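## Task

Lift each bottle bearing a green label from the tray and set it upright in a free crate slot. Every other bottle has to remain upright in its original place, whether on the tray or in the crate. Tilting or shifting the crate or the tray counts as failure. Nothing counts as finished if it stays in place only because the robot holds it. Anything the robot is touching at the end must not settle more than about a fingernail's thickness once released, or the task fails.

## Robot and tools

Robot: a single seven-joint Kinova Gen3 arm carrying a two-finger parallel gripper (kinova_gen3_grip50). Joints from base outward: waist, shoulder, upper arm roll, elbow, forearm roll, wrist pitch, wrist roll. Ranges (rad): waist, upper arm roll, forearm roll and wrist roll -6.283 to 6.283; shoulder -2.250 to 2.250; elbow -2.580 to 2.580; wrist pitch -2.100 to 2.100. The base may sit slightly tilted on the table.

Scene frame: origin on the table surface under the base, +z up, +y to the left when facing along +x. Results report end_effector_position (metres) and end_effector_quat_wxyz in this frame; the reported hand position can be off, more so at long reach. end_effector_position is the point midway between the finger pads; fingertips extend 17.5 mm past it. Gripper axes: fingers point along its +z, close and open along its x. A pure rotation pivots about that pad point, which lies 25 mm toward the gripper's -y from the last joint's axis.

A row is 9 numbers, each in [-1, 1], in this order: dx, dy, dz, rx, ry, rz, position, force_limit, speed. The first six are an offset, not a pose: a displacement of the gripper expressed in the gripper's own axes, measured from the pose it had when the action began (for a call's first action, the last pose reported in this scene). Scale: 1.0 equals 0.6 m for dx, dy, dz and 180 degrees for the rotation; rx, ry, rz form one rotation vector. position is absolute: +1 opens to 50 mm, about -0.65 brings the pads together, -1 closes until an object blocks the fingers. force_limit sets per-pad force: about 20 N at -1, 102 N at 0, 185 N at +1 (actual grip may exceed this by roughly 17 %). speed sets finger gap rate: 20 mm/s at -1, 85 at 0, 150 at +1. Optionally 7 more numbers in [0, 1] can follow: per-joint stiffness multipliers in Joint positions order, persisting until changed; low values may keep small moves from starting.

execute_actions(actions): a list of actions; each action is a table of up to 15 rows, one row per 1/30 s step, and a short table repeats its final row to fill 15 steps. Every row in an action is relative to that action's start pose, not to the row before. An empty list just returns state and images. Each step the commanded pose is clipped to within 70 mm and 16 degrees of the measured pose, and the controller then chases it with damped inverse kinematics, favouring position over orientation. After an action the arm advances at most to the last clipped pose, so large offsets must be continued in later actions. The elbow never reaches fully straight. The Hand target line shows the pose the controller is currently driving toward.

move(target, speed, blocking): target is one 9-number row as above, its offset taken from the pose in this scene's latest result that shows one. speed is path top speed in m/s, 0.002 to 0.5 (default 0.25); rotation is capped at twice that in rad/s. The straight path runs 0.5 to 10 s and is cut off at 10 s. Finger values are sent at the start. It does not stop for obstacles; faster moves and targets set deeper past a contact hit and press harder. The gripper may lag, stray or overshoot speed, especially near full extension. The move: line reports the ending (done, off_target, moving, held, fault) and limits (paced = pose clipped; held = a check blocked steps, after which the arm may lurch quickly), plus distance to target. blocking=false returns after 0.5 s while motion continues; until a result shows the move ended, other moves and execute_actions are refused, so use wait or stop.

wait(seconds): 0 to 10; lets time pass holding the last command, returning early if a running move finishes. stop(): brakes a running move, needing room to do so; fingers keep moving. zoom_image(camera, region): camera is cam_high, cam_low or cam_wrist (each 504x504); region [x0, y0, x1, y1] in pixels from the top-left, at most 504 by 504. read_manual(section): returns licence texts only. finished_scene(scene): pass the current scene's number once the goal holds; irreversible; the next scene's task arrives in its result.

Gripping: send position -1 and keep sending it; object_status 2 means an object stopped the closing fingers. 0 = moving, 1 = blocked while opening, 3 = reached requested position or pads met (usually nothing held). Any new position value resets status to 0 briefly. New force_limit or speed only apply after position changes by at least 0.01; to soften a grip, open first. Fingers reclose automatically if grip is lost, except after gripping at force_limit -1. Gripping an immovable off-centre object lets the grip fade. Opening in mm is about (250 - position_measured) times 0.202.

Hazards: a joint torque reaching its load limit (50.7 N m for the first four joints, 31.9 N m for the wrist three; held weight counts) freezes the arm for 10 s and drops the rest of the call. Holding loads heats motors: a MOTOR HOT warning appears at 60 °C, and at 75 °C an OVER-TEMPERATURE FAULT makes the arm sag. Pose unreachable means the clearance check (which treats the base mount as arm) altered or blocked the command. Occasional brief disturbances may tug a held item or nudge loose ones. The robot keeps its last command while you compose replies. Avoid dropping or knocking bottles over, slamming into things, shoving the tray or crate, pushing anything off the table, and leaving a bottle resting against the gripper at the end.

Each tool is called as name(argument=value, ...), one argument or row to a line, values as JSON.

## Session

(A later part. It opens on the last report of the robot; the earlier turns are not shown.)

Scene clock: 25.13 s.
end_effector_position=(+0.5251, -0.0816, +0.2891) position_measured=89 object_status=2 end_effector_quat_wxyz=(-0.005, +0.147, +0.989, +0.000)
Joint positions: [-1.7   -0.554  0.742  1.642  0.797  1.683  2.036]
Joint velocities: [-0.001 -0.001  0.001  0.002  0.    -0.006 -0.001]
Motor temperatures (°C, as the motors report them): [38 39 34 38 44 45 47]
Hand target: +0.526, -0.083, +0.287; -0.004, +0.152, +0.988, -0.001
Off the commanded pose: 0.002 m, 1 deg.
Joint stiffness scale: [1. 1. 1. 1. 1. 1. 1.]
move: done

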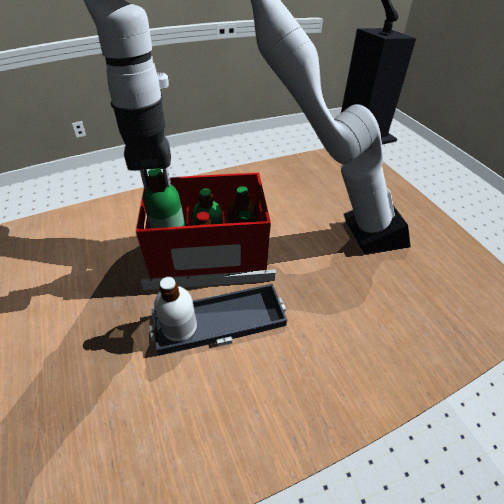

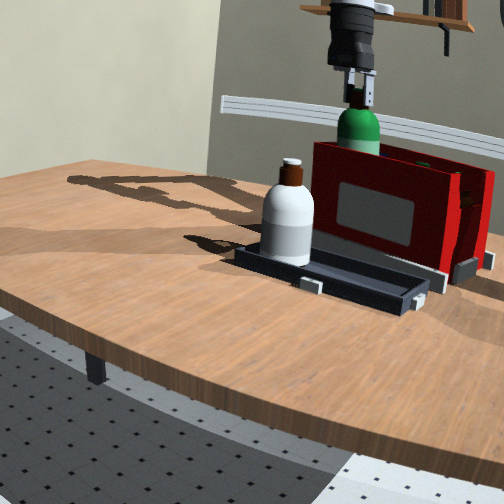

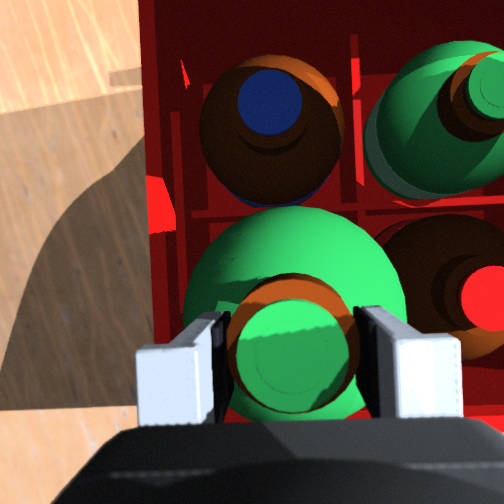

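move(
  target=[-0.008,0.011,0.02,0,-0.004,0,-1,-0.4,0],
  speed=0.03,
)

move(
  target=[0,0,0.178,0,0,0,-1,-0.4,0],
  speed=0.07,
)

Scene clock: 26.37 s.
end_effector_position=(+0.5299, -0.0766, +0.2784) position_measured=89 object_status=2 end_effector_quat_wxyz=(-0.002, +0.145, +0.989, +0.002)
Joint positions: [-1.712 -0.547  0.776  1.66   0.802  1.641  2.036]
Joint velocities: [-0.     0.009  0.001  0.002  0.    -0.009  0.   ]
Motor temperatures (°C, as the motors report them): [38 39 34 38 44 45 47]
Hand target: +0.531, -0.077, +0.277; +0.001, +0.147, +0.989, -0.001
Off the commanded pose: 0.002 m, 0 deg.
Joint stiffness scale: [1. 1. 1. 1. 1. 1. 1.]
move: done

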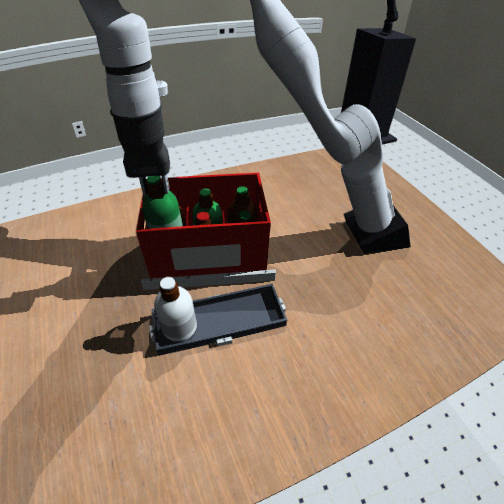

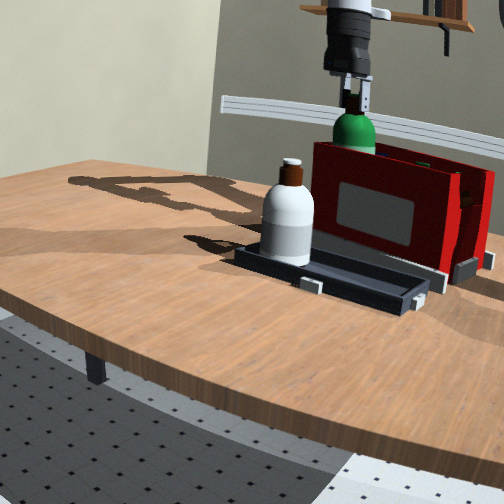

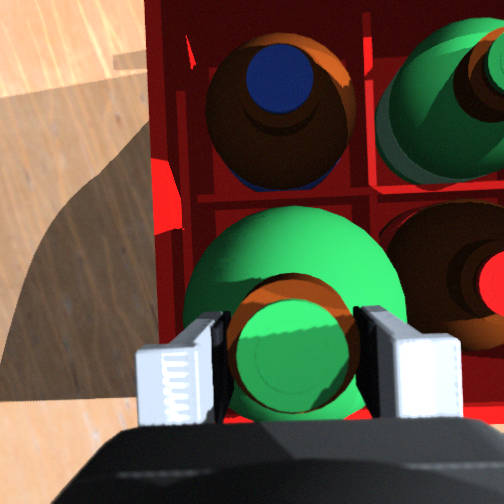

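Scene clock: 28.23 s.
end_effector_position=(+0.5289, -0.0768, +0.1730) position_measured=89 object_status=2 end_effector_quat_wxyz=(-0.004, +0.144, +0.990, +0.003)
Joint positions: [-1.787 -0.557  1.06   1.86   0.872  1.335  2.015]
Joint velocities: [ 0.     0.003  0.002  0.002 -0.    -0.001 -0.001]
Motor temperatures (°C, as the motors report them): [38 39 34 38 44 45 47]
Hand target: +0.530, -0.076, +0.172; -0.002, +0.146, +0.989, +0.002
Off the commanded pose: 0.002 m, 0 deg.
Joint stiffness scale: [1. 1. 1. 1. 1. 1. 1.]
move: done

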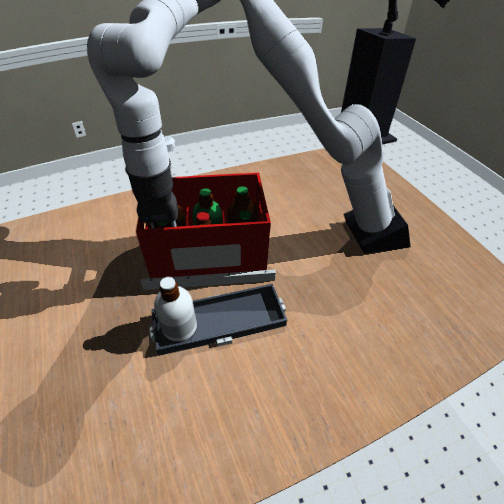

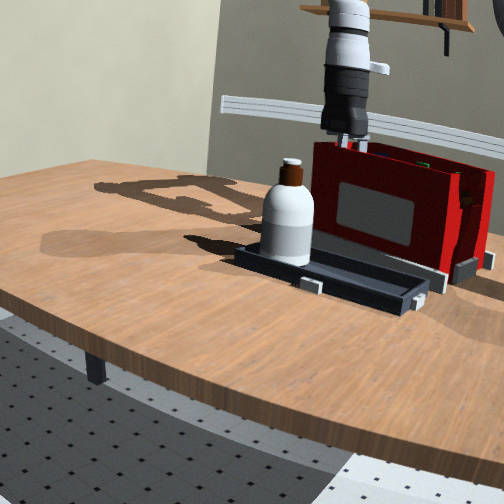

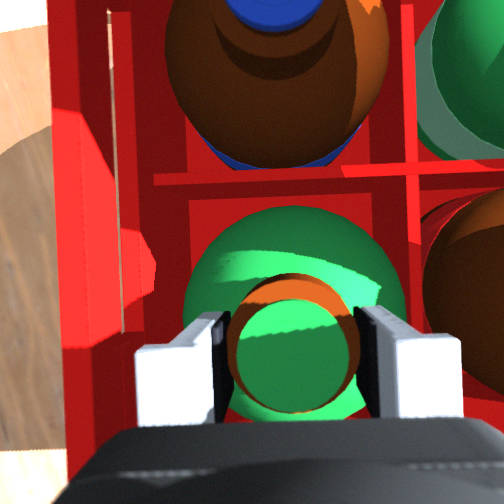

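execute_actions(
  actions=[
    [[0,0,0,0,0,0,0.85,-0.4,0]],
  ],
)

move(
  target=[0,0,-0.1,0,0,0,0.85,-0.4,0],
)

finished_scene(
  scene=1,
)

Scene clock: 28.97 s.
end_effector_position=(+0.5288, -0.0769, +0.1729) position_measured=25 object_status=3 end_effector_quat_wxyz=(-0.004, +0.144, +0.990, +0.002)
Joint positions: [-1.787 -0.556  1.061  1.86   0.872  1.334  2.015]
Joint velocities: [ 0.    -0.    -0.001  0.     0.     0.001 -0.   ]
Motor temperatures (°C, as the motors report them): [38 39 34 38 44 45 47]
Hand target: +0.529, -0.077, +0.173; -0.004, +0.144, +0.990, +0.003
Off the commanded pose: 0.000 m, 0 deg.
Joint stiffness scale: [1. 1. 1. 1. 1. 1. 1.]

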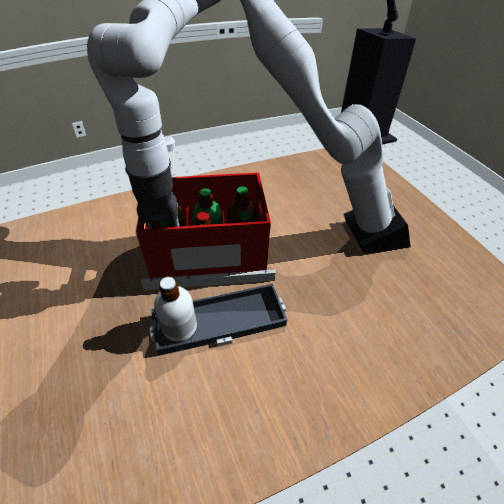

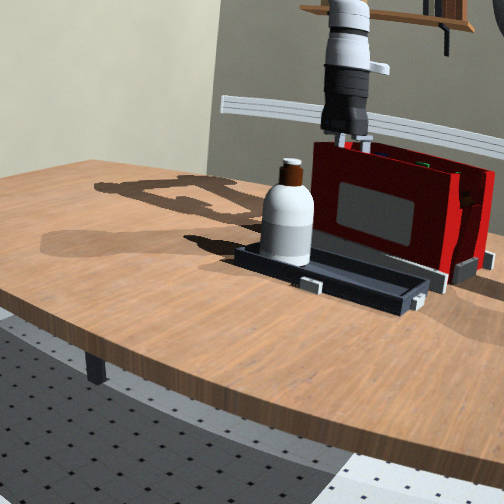

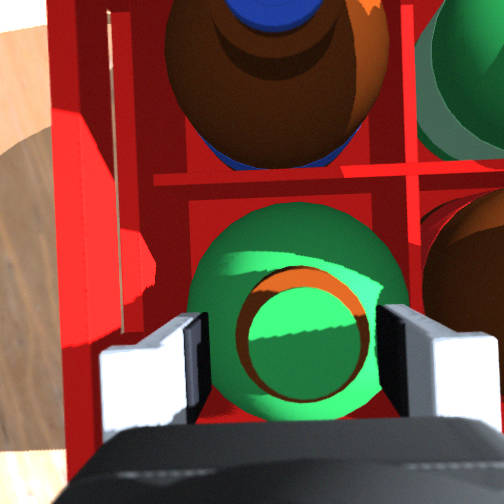

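Scene clock: 29.80 s.
end_effector_position=(+0.5298, -0.0768, +0.2314) position_measured=25 object_status=3 end_effector_quat_wxyz=(-0.002, +0.146, +0.989, +0.001)
Joint positions: [-1.725 -0.548  0.891  1.758  0.821  1.498  2.033]
Joint velocities: [ 0.    -0.001 -0.002 -0.002  0.     0.005  0.   ]
Motor temperatures (°C, as the motors report them): [38 39 34 38 44 45 47]
Hand target: +0.529, -0.077, +0.233; -0.004, +0.144, +0.990, +0.002
Off the commanded pose: 0.002 m, 0 deg.
Joint stiffness scale: [1. 1. 1. 1. 1. 1. 1.]
move: done

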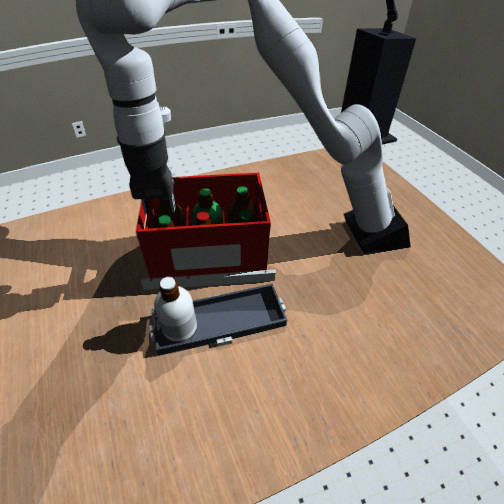

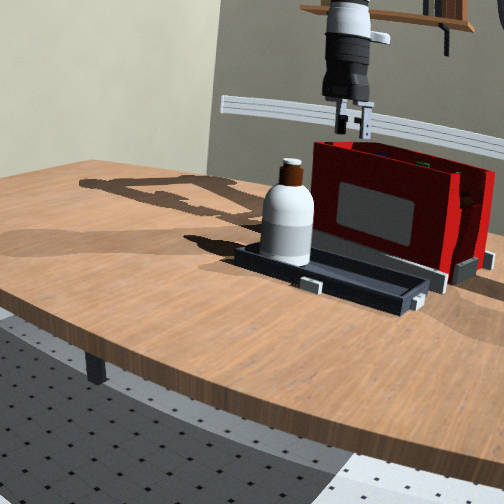

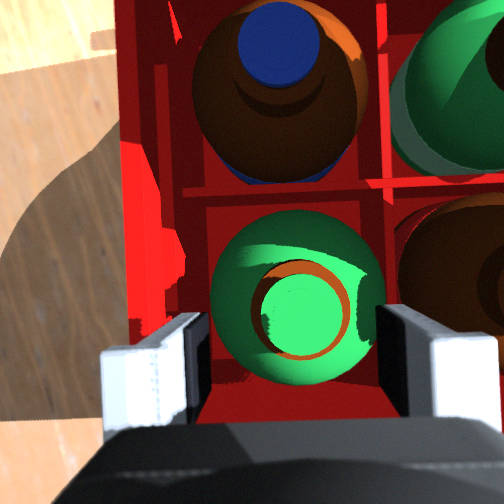

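The scene is finished: the task was done.


## Next scene

Lift each bottle bearing a white label from the tray and set it upright in a free crate slot. Every other bottle has to remain upright in its original place, whether on the tray or in the crate. Tilting or shifting the crate or the tray counts as failure. Nothing counts as finished if it stays in place only because the robot holds it. Anything the robot is touching at the end must not settle more than about a fingernail's thickness once released, or the task fails.

execute_actions(
  actions=[],
)

Scene clock: 0.00 s.
end_effector_position=(+0.2185, -0.3675, +0.2225) position_measured=3 object_status=3 end_effector_quat_wxyz=(+0.150, +0.521, +0.828, -0.144)
Joint positions: [ 0.583 -0.38   0.668  2.371 -0.272  0.42   3.438]
Joint velocities: [ 0.001 -0.001  0.     0.     0.     0.001 -0.   ]
Motor temperatures (°C, as the motors report them): [38 39 34 38 44 45 47]
Hand target: +0.218, -0.367, +0.222; +0.150, +0.521, +0.828, -0.144
Joint stiffness scale: [1. 1. 1. 1. 1. 1. 1.]

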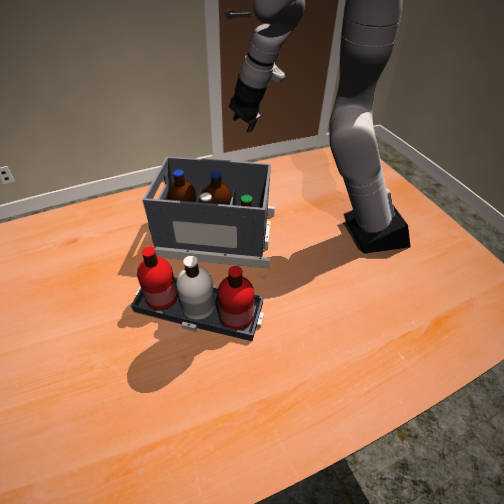

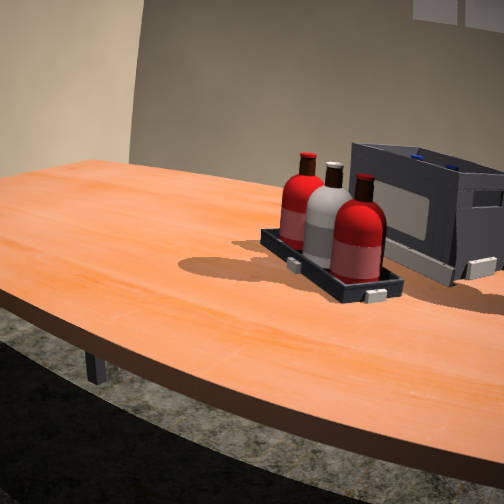

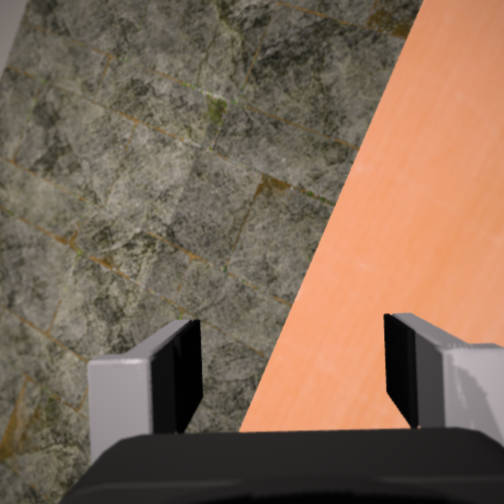

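move(
  target=[0.315,0.715,-0.4,-0.065,0.118,-0.188,1,-0.2,0],
)

Scene clock: 3.27 s.
end_effector_position=(+0.5041, +0.0624, +0.3297) position_measured=3 object_status=3 end_effector_quat_wxyz=(+0.001, +0.257, +0.966, +0.001)
Joint positions: [ 1.006 -0.418 -1.041  1.514 -0.231  1.383  2.536]
Joint velocities: [ 0.011 -0.    -0.    -0.    -0.     0.001 -0.001]
Motor temperatures (°C, as the motors report them): [38 39 34 38 44 45 47]
Hand target: +0.503, +0.062, +0.330; -0.002, +0.258, +0.966, -0.000
Off the commanded pose: 0.003 m, 0 deg.
Joint stiffness scale: [1. 1. 1. 1. 1. 1. 1.]
move: done

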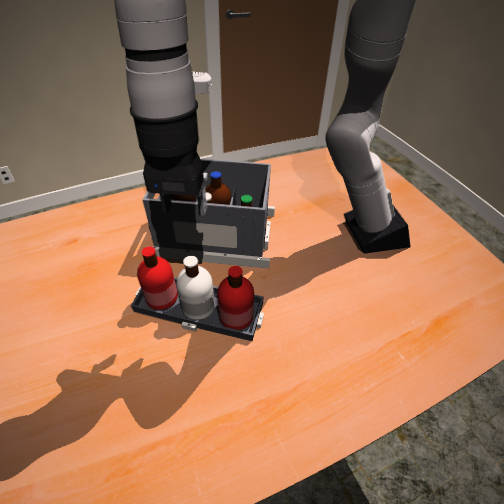

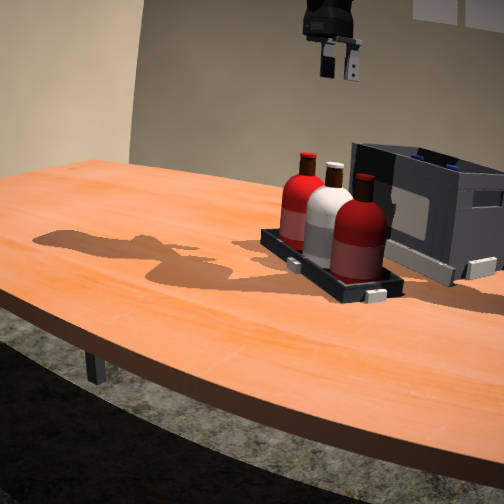

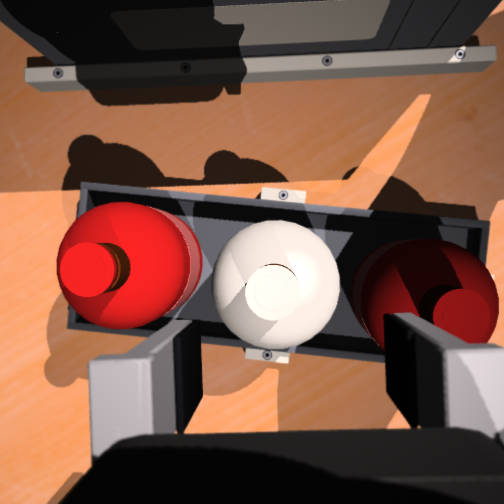

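move(
  target=[-0.015,-0.007,0.2,0,0,0,1,-0.2,0],
  speed=0.2,
)

Scene clock: 4.83 s.
end_effector_position=(+0.5093, +0.0541, +0.2110) position_measured=3 object_status=3 end_effector_quat_wxyz=(-0.000, +0.259, +0.966, -0.000)
Joint positions: [ 1.264 -0.352 -1.355  1.758 -0.211  1.019  2.536]
Joint velocities: [ 0.008 -0.    -0.001  0.    -0.    -0.001 -0.   ]
Motor temperatures (°C, as the motors report them): [38 39 34 38 44 45 47]
Hand target: +0.510, +0.054, +0.210; +0.001, +0.258, +0.966, +0.000
Off the commanded pose: 0.002 m, 0 deg.
Joint stiffness scale: [1. 1. 1. 1. 1. 1. 1.]
move: done

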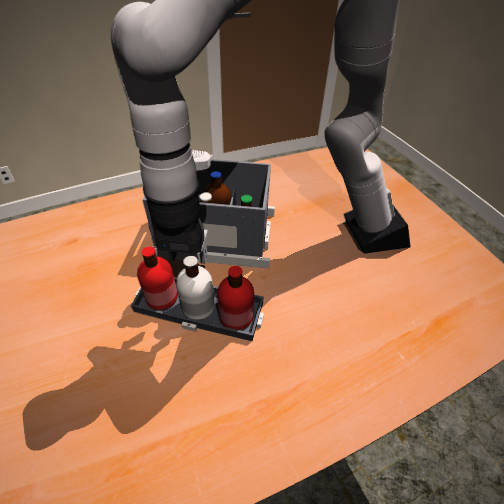

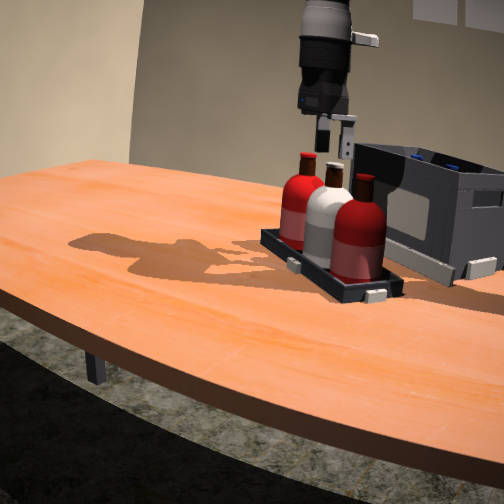

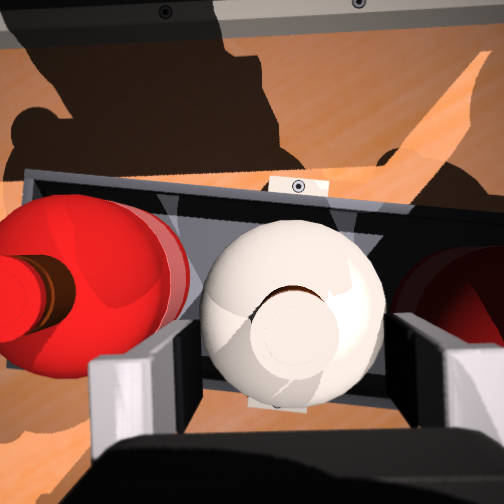

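move(
  target=[0,-0.005,0.075,0,0,0,1,-0.2,0],
  speed=0.12,
)

move(
  target=[0,0,0,0,0,0,-1,-0.2,0],
)

move(
  target=[0,0,-0.35,0,0,0,-1,-0.2,0],
  speed=0.2,
)

move(
  target=[-0.16,-0.33,0,0,0,0,-1,-0.2,0],
  speed=0.18,
)

Scene clock: 6.47 s.
end_effector_position=(+0.5073, +0.0514, +0.1672) position_measured=3 object_status=3 end_effector_quat_wxyz=(-0.001, +0.262, +0.965, -0.002)
Joint positions: [ 1.437 -0.338 -1.539  1.833 -0.211  0.884  2.537]
Joint velocities: [ 0.009  0.001 -0.002  0.    -0.    -0.     0.   ]
Motor temperatures (°C, as the motors report them): [38 39 34 38 44 45 47]
Hand target: +0.508, +0.051, +0.166; +0.000, +0.259, +0.966, -0.000
Off the commanded pose: 0.001 m, 0 deg.
Joint stiffness scale: [1. 1. 1. 1. 1. 1. 1.]
move: done

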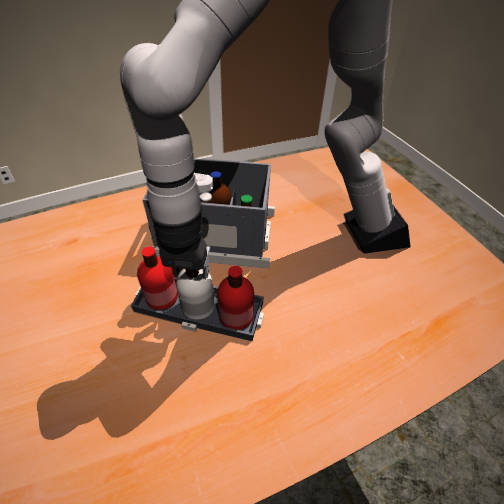

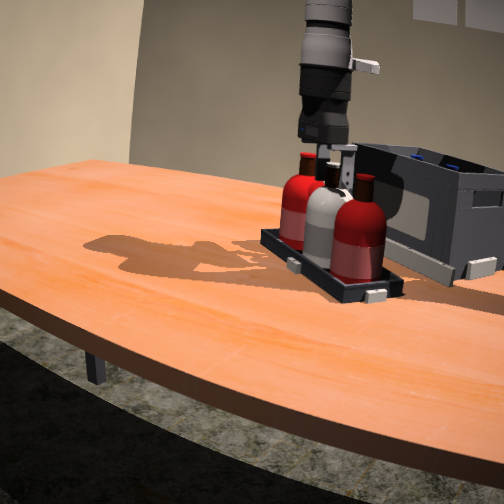

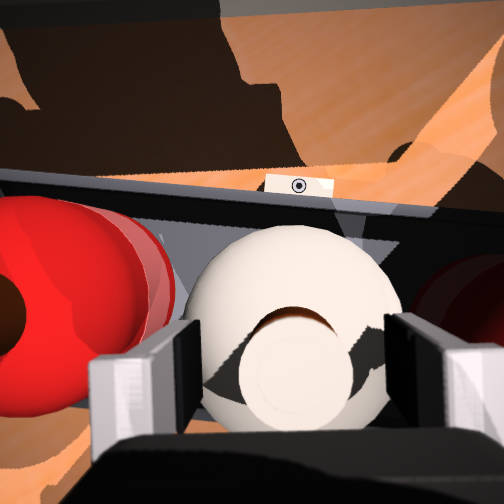

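Scene clock: 7.00 s.
end_effector_position=(+0.5073, +0.0514, +0.1672) position_measured=129 object_status=2 end_effector_quat_wxyz=(-0.001, +0.262, +0.965, -0.002)
Joint positions: [ 1.437 -0.338 -1.539  1.833 -0.211  0.884  2.537]
Joint velocities: [-0.    -0.     0.     0.     0.    -0.001  0.   ]
Motor temperatures (°C, as the motors report them): [38 39 34 38 44 45 47]
Hand target: +0.507, +0.051, +0.167; -0.001, +0.262, +0.965, -0.002
Off the commanded pose: 0.000 m, 0 deg.
Joint stiffness scale: [1. 1. 1. 1. 1. 1. 1.]
move: done

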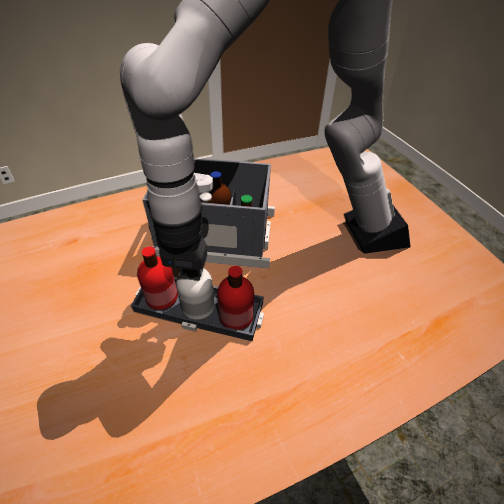

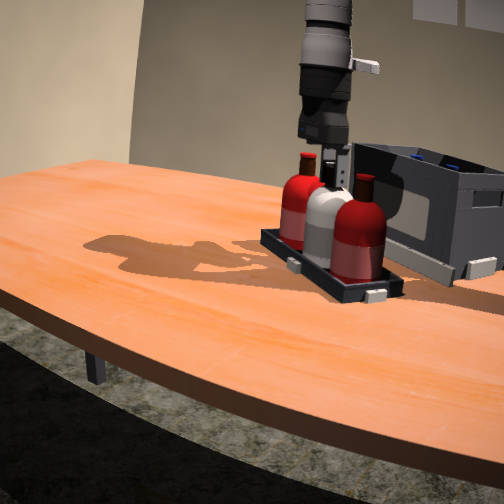

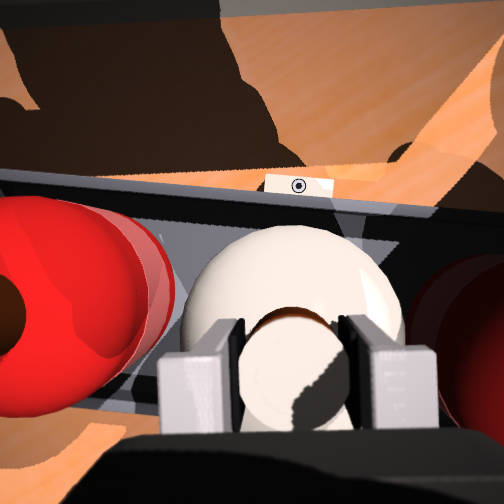

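Scene clock: 8.57 s.
end_effector_position=(+0.5088, +0.0519, +0.3757) position_measured=129 object_status=2 end_effector_quat_wxyz=(+0.001, +0.261, +0.965, -0.002)
Joint positions: [ 0.994 -0.41  -0.981  1.377 -0.226  1.529  2.544]
Joint velocities: [-0.008 -0.     0.    -0.001  0.    -0.     0.001]
Motor temperatures (°C, as the motors report them): [38 39 34 38 44 45 47]
Hand target: +0.508, +0.053, +0.377; -0.001, +0.261, +0.965, -0.001
Off the commanded pose: 0.002 m, 0 deg.
Joint stiffness scale: [1. 1. 1. 1. 1. 1. 1.]
move: done

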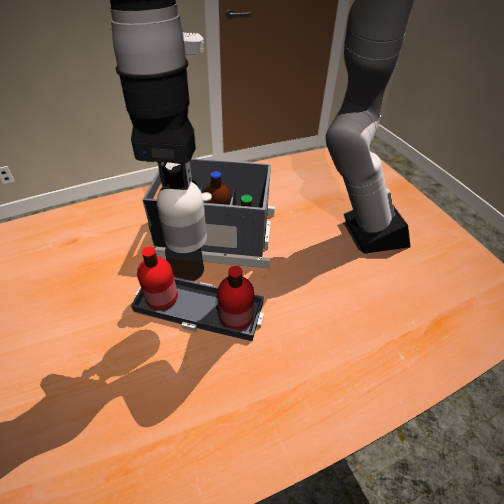

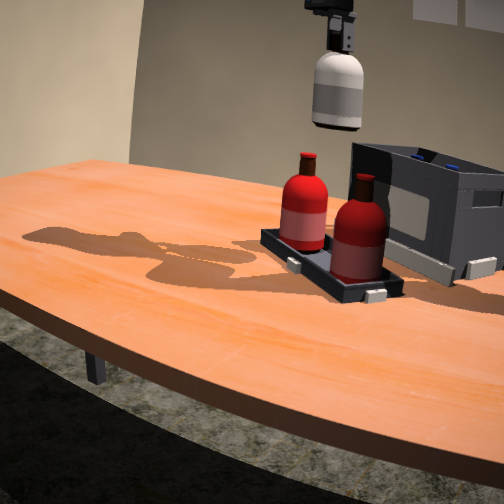

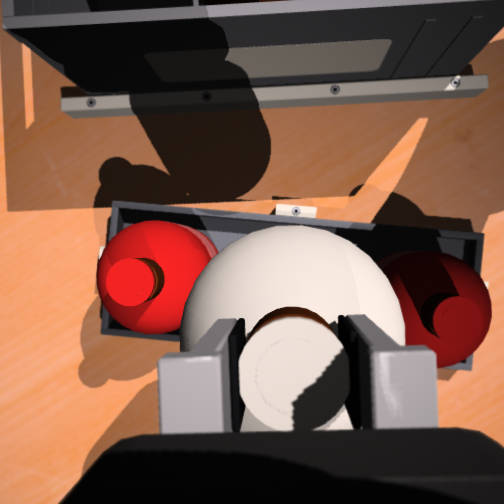

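Scene clock: 10.20 s.
end_effector_position=(+0.4907, -0.1676, +0.3773) position_measured=129 object_status=2 end_effector_quat_wxyz=(-0.000, +0.265, +0.964, -0.006)
Joint positions: [ 0.896 -0.279 -0.367  1.426 -0.223  1.522  3.085]
Joint velocities: [-0.004  0.007 -0.    -0.002 -0.    -0.     0.001]
Motor temperatures (°C, as the motors report them): [38 39 34 38 44 45 47]
Hand target: +0.493, -0.168, +0.377; +0.001, +0.261, +0.965, -0.002
Off the commanded pose: 0.001 m, 1 deg.
Joint stiffness scale: [1. 1. 1. 1. 1. 1. 1.]
move: done

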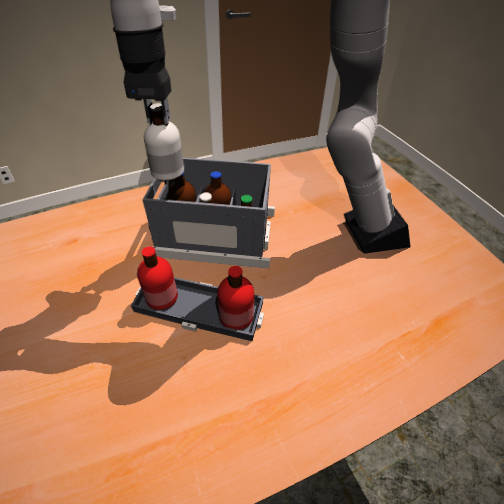

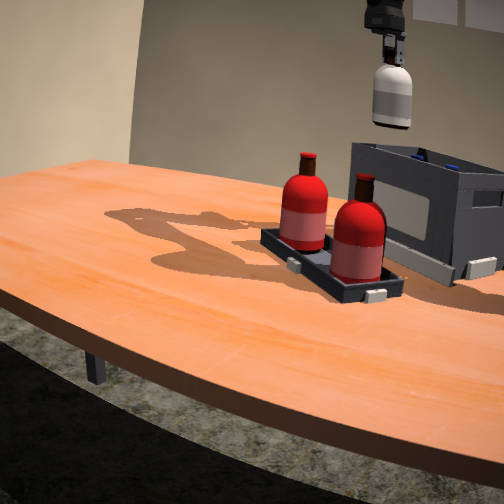

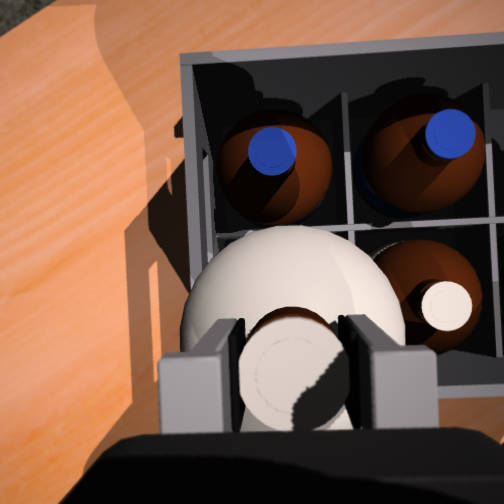

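move(
  target=[-0.006,0.013,0.165,-0.004,0,0,-1,-0.2,0],
  speed=0.12,
)

Scene clock: 11.67 s.
end_effector_position=(+0.4966, -0.1642, +0.2802) position_measured=129 object_status=2 end_effector_quat_wxyz=(+0.001, +0.263, +0.965, +0.001)
Joint positions: [ 0.896 -0.223 -0.467  1.665 -0.204  1.217  3.055]
Joint velocities: [ 0.     0.004 -0.001  0.     0.    -0.001 -0.001]
Motor temperatures (°C, as the motors report them): [38 39 34 38 44 45 47]
Hand target: +0.497, -0.164, +0.278; +0.001, +0.265, +0.964, +0.000
Off the commanded pose: 0.002 m, 0 deg.
Joint stiffness scale: [1. 1. 1. 1. 1. 1. 1.]
move: done

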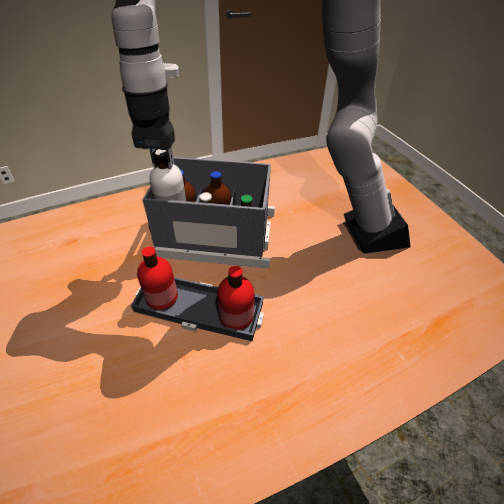

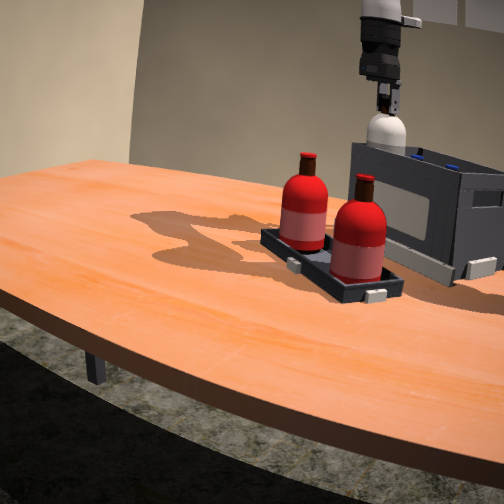

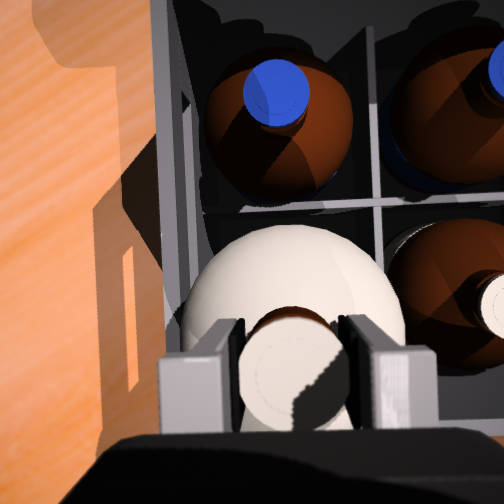

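move(
  target=[0,0,0.186,0,0,0,-1,-0.2,0],
  speed=0.08,
)

execute_actions(
  actions=[
    [[0,0,0,0,0,0,0.8,-0.2,0]],
  ],
)

move(
  target=[0,0,-0.1,0,0,0,0.8,-0.2,0],
)

Scene clock: 13.83 s.
end_effector_position=(+0.4964, -0.1651, +0.1705) position_measured=129 object_status=2 end_effector_quat_wxyz=(+0.001, +0.263, +0.965, +0.001)
Joint positions: [ 0.894 -0.072 -0.601  1.867 -0.097  0.868  2.944]
Joint velocities: [ 0.     0.007  0.001  0.     0.001 -0.     0.001]
Motor temperatures (°C, as the motors report them): [38 39 34 38 44 45 47]
Hand target: +0.497, -0.164, +0.169; +0.001, +0.263, +0.965, +0.001
Off the commanded pose: 0.002 m, 0 deg.
Joint stiffness scale: [1. 1. 1. 1. 1. 1. 1.]
move: done

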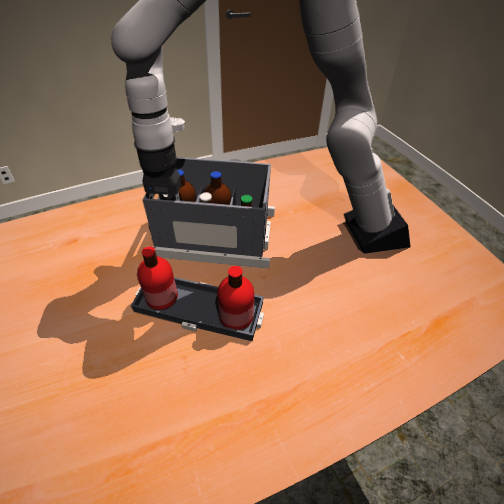

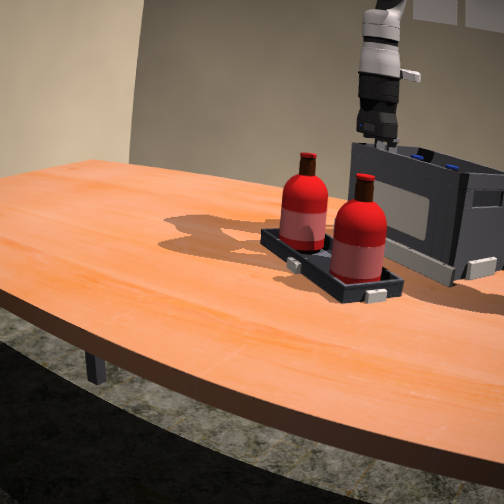

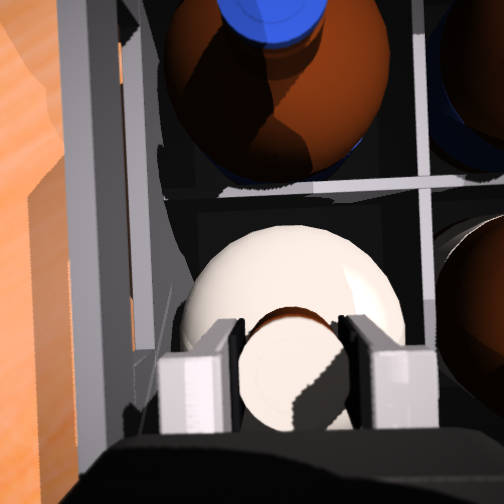

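Scene clock: 14.33 s.
end_effector_position=(+0.4965, -0.1651, +0.1706) position_measured=32 object_status=3 end_effector_quat_wxyz=(+0.001, +0.263, +0.965, +0.001)
Joint positions: [ 0.894 -0.072 -0.601  1.867 -0.097  0.868  2.944]
Joint velocities: [ 0.     0.     0.    -0.    -0.     0.001 -0.   ]
Motor temperatures (°C, as the motors report them): [38 39 34 38 44 45 47]
Hand target: +0.496, -0.165, +0.171; +0.001, +0.263, +0.965, +0.001
Off the commanded pose: 0.000 m, 0 deg.
Joint stiffness scale: [1. 1. 1. 1. 1. 1. 1.]

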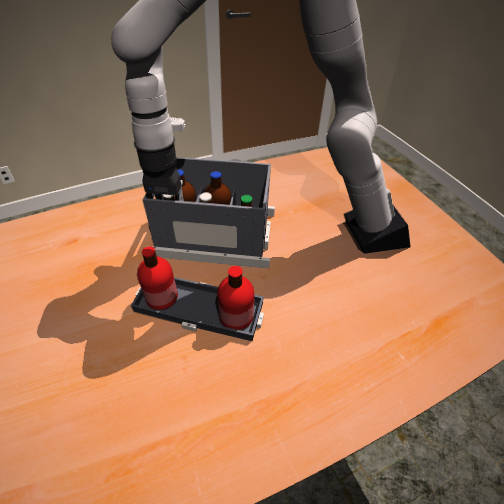

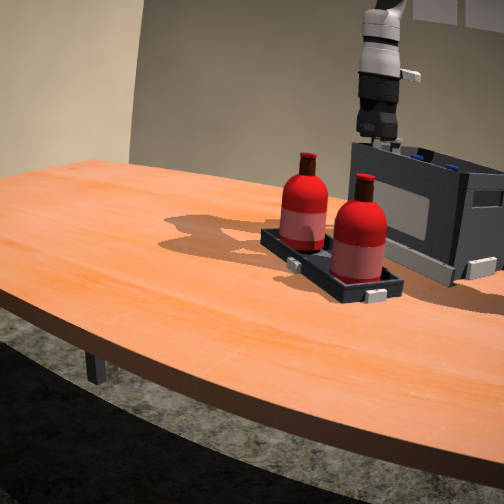

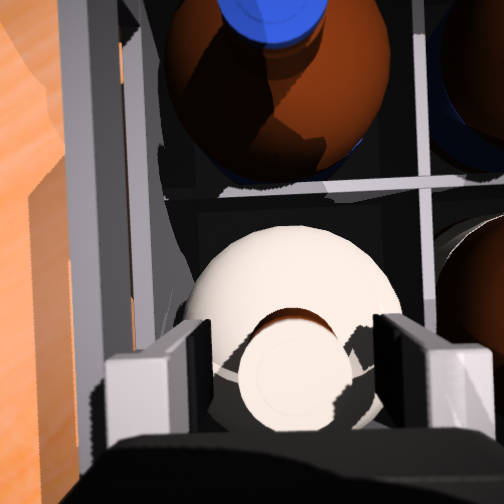

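Scene clock: 15.20 s.
end_effector_position=(+0.4961, -0.1662, +0.2286) position_measured=32 object_status=3 end_effector_quat_wxyz=(+0.001, +0.265, +0.964, -0.001)
Joint positions: [ 0.903 -0.165 -0.531  1.77  -0.168  1.053  3.016]
Joint velocities: [-0.001 -0.004  0.002 -0.001 -0.     0.002 -0.   ]
Motor temperatures (°C, as the motors report them): [38 39 34 38 44 45 47]
Hand target: +0.497, -0.165, +0.231; +0.001, +0.262, +0.965, +0.001
Off the commanded pose: 0.002 m, 0 deg.
Joint stiffness scale: [1. 1. 1. 1. 1. 1. 1.]
move: done

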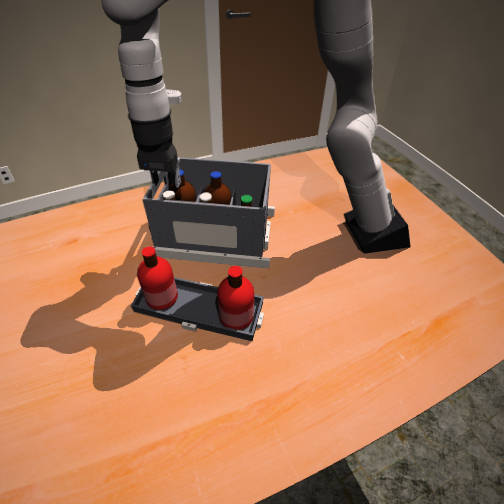

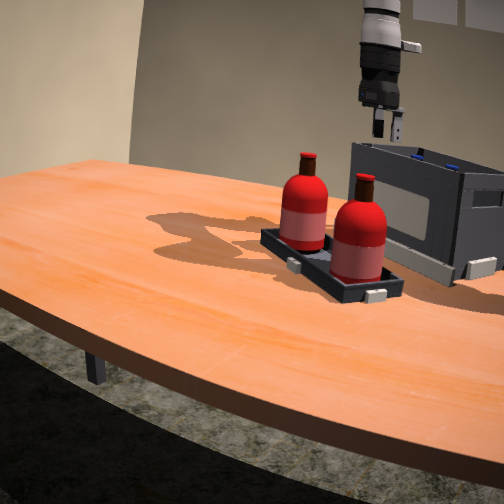

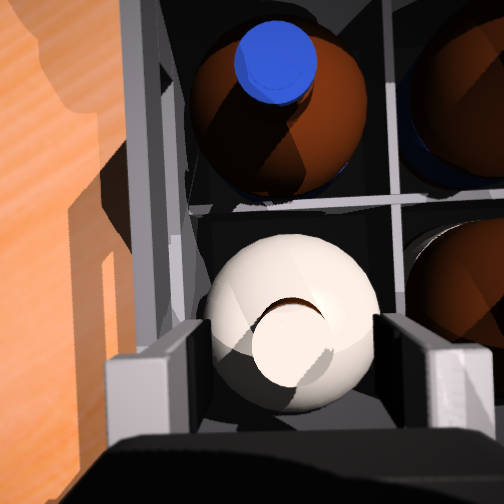

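finished_scene(
  scene=2,
)

The scene is finished: the task was done.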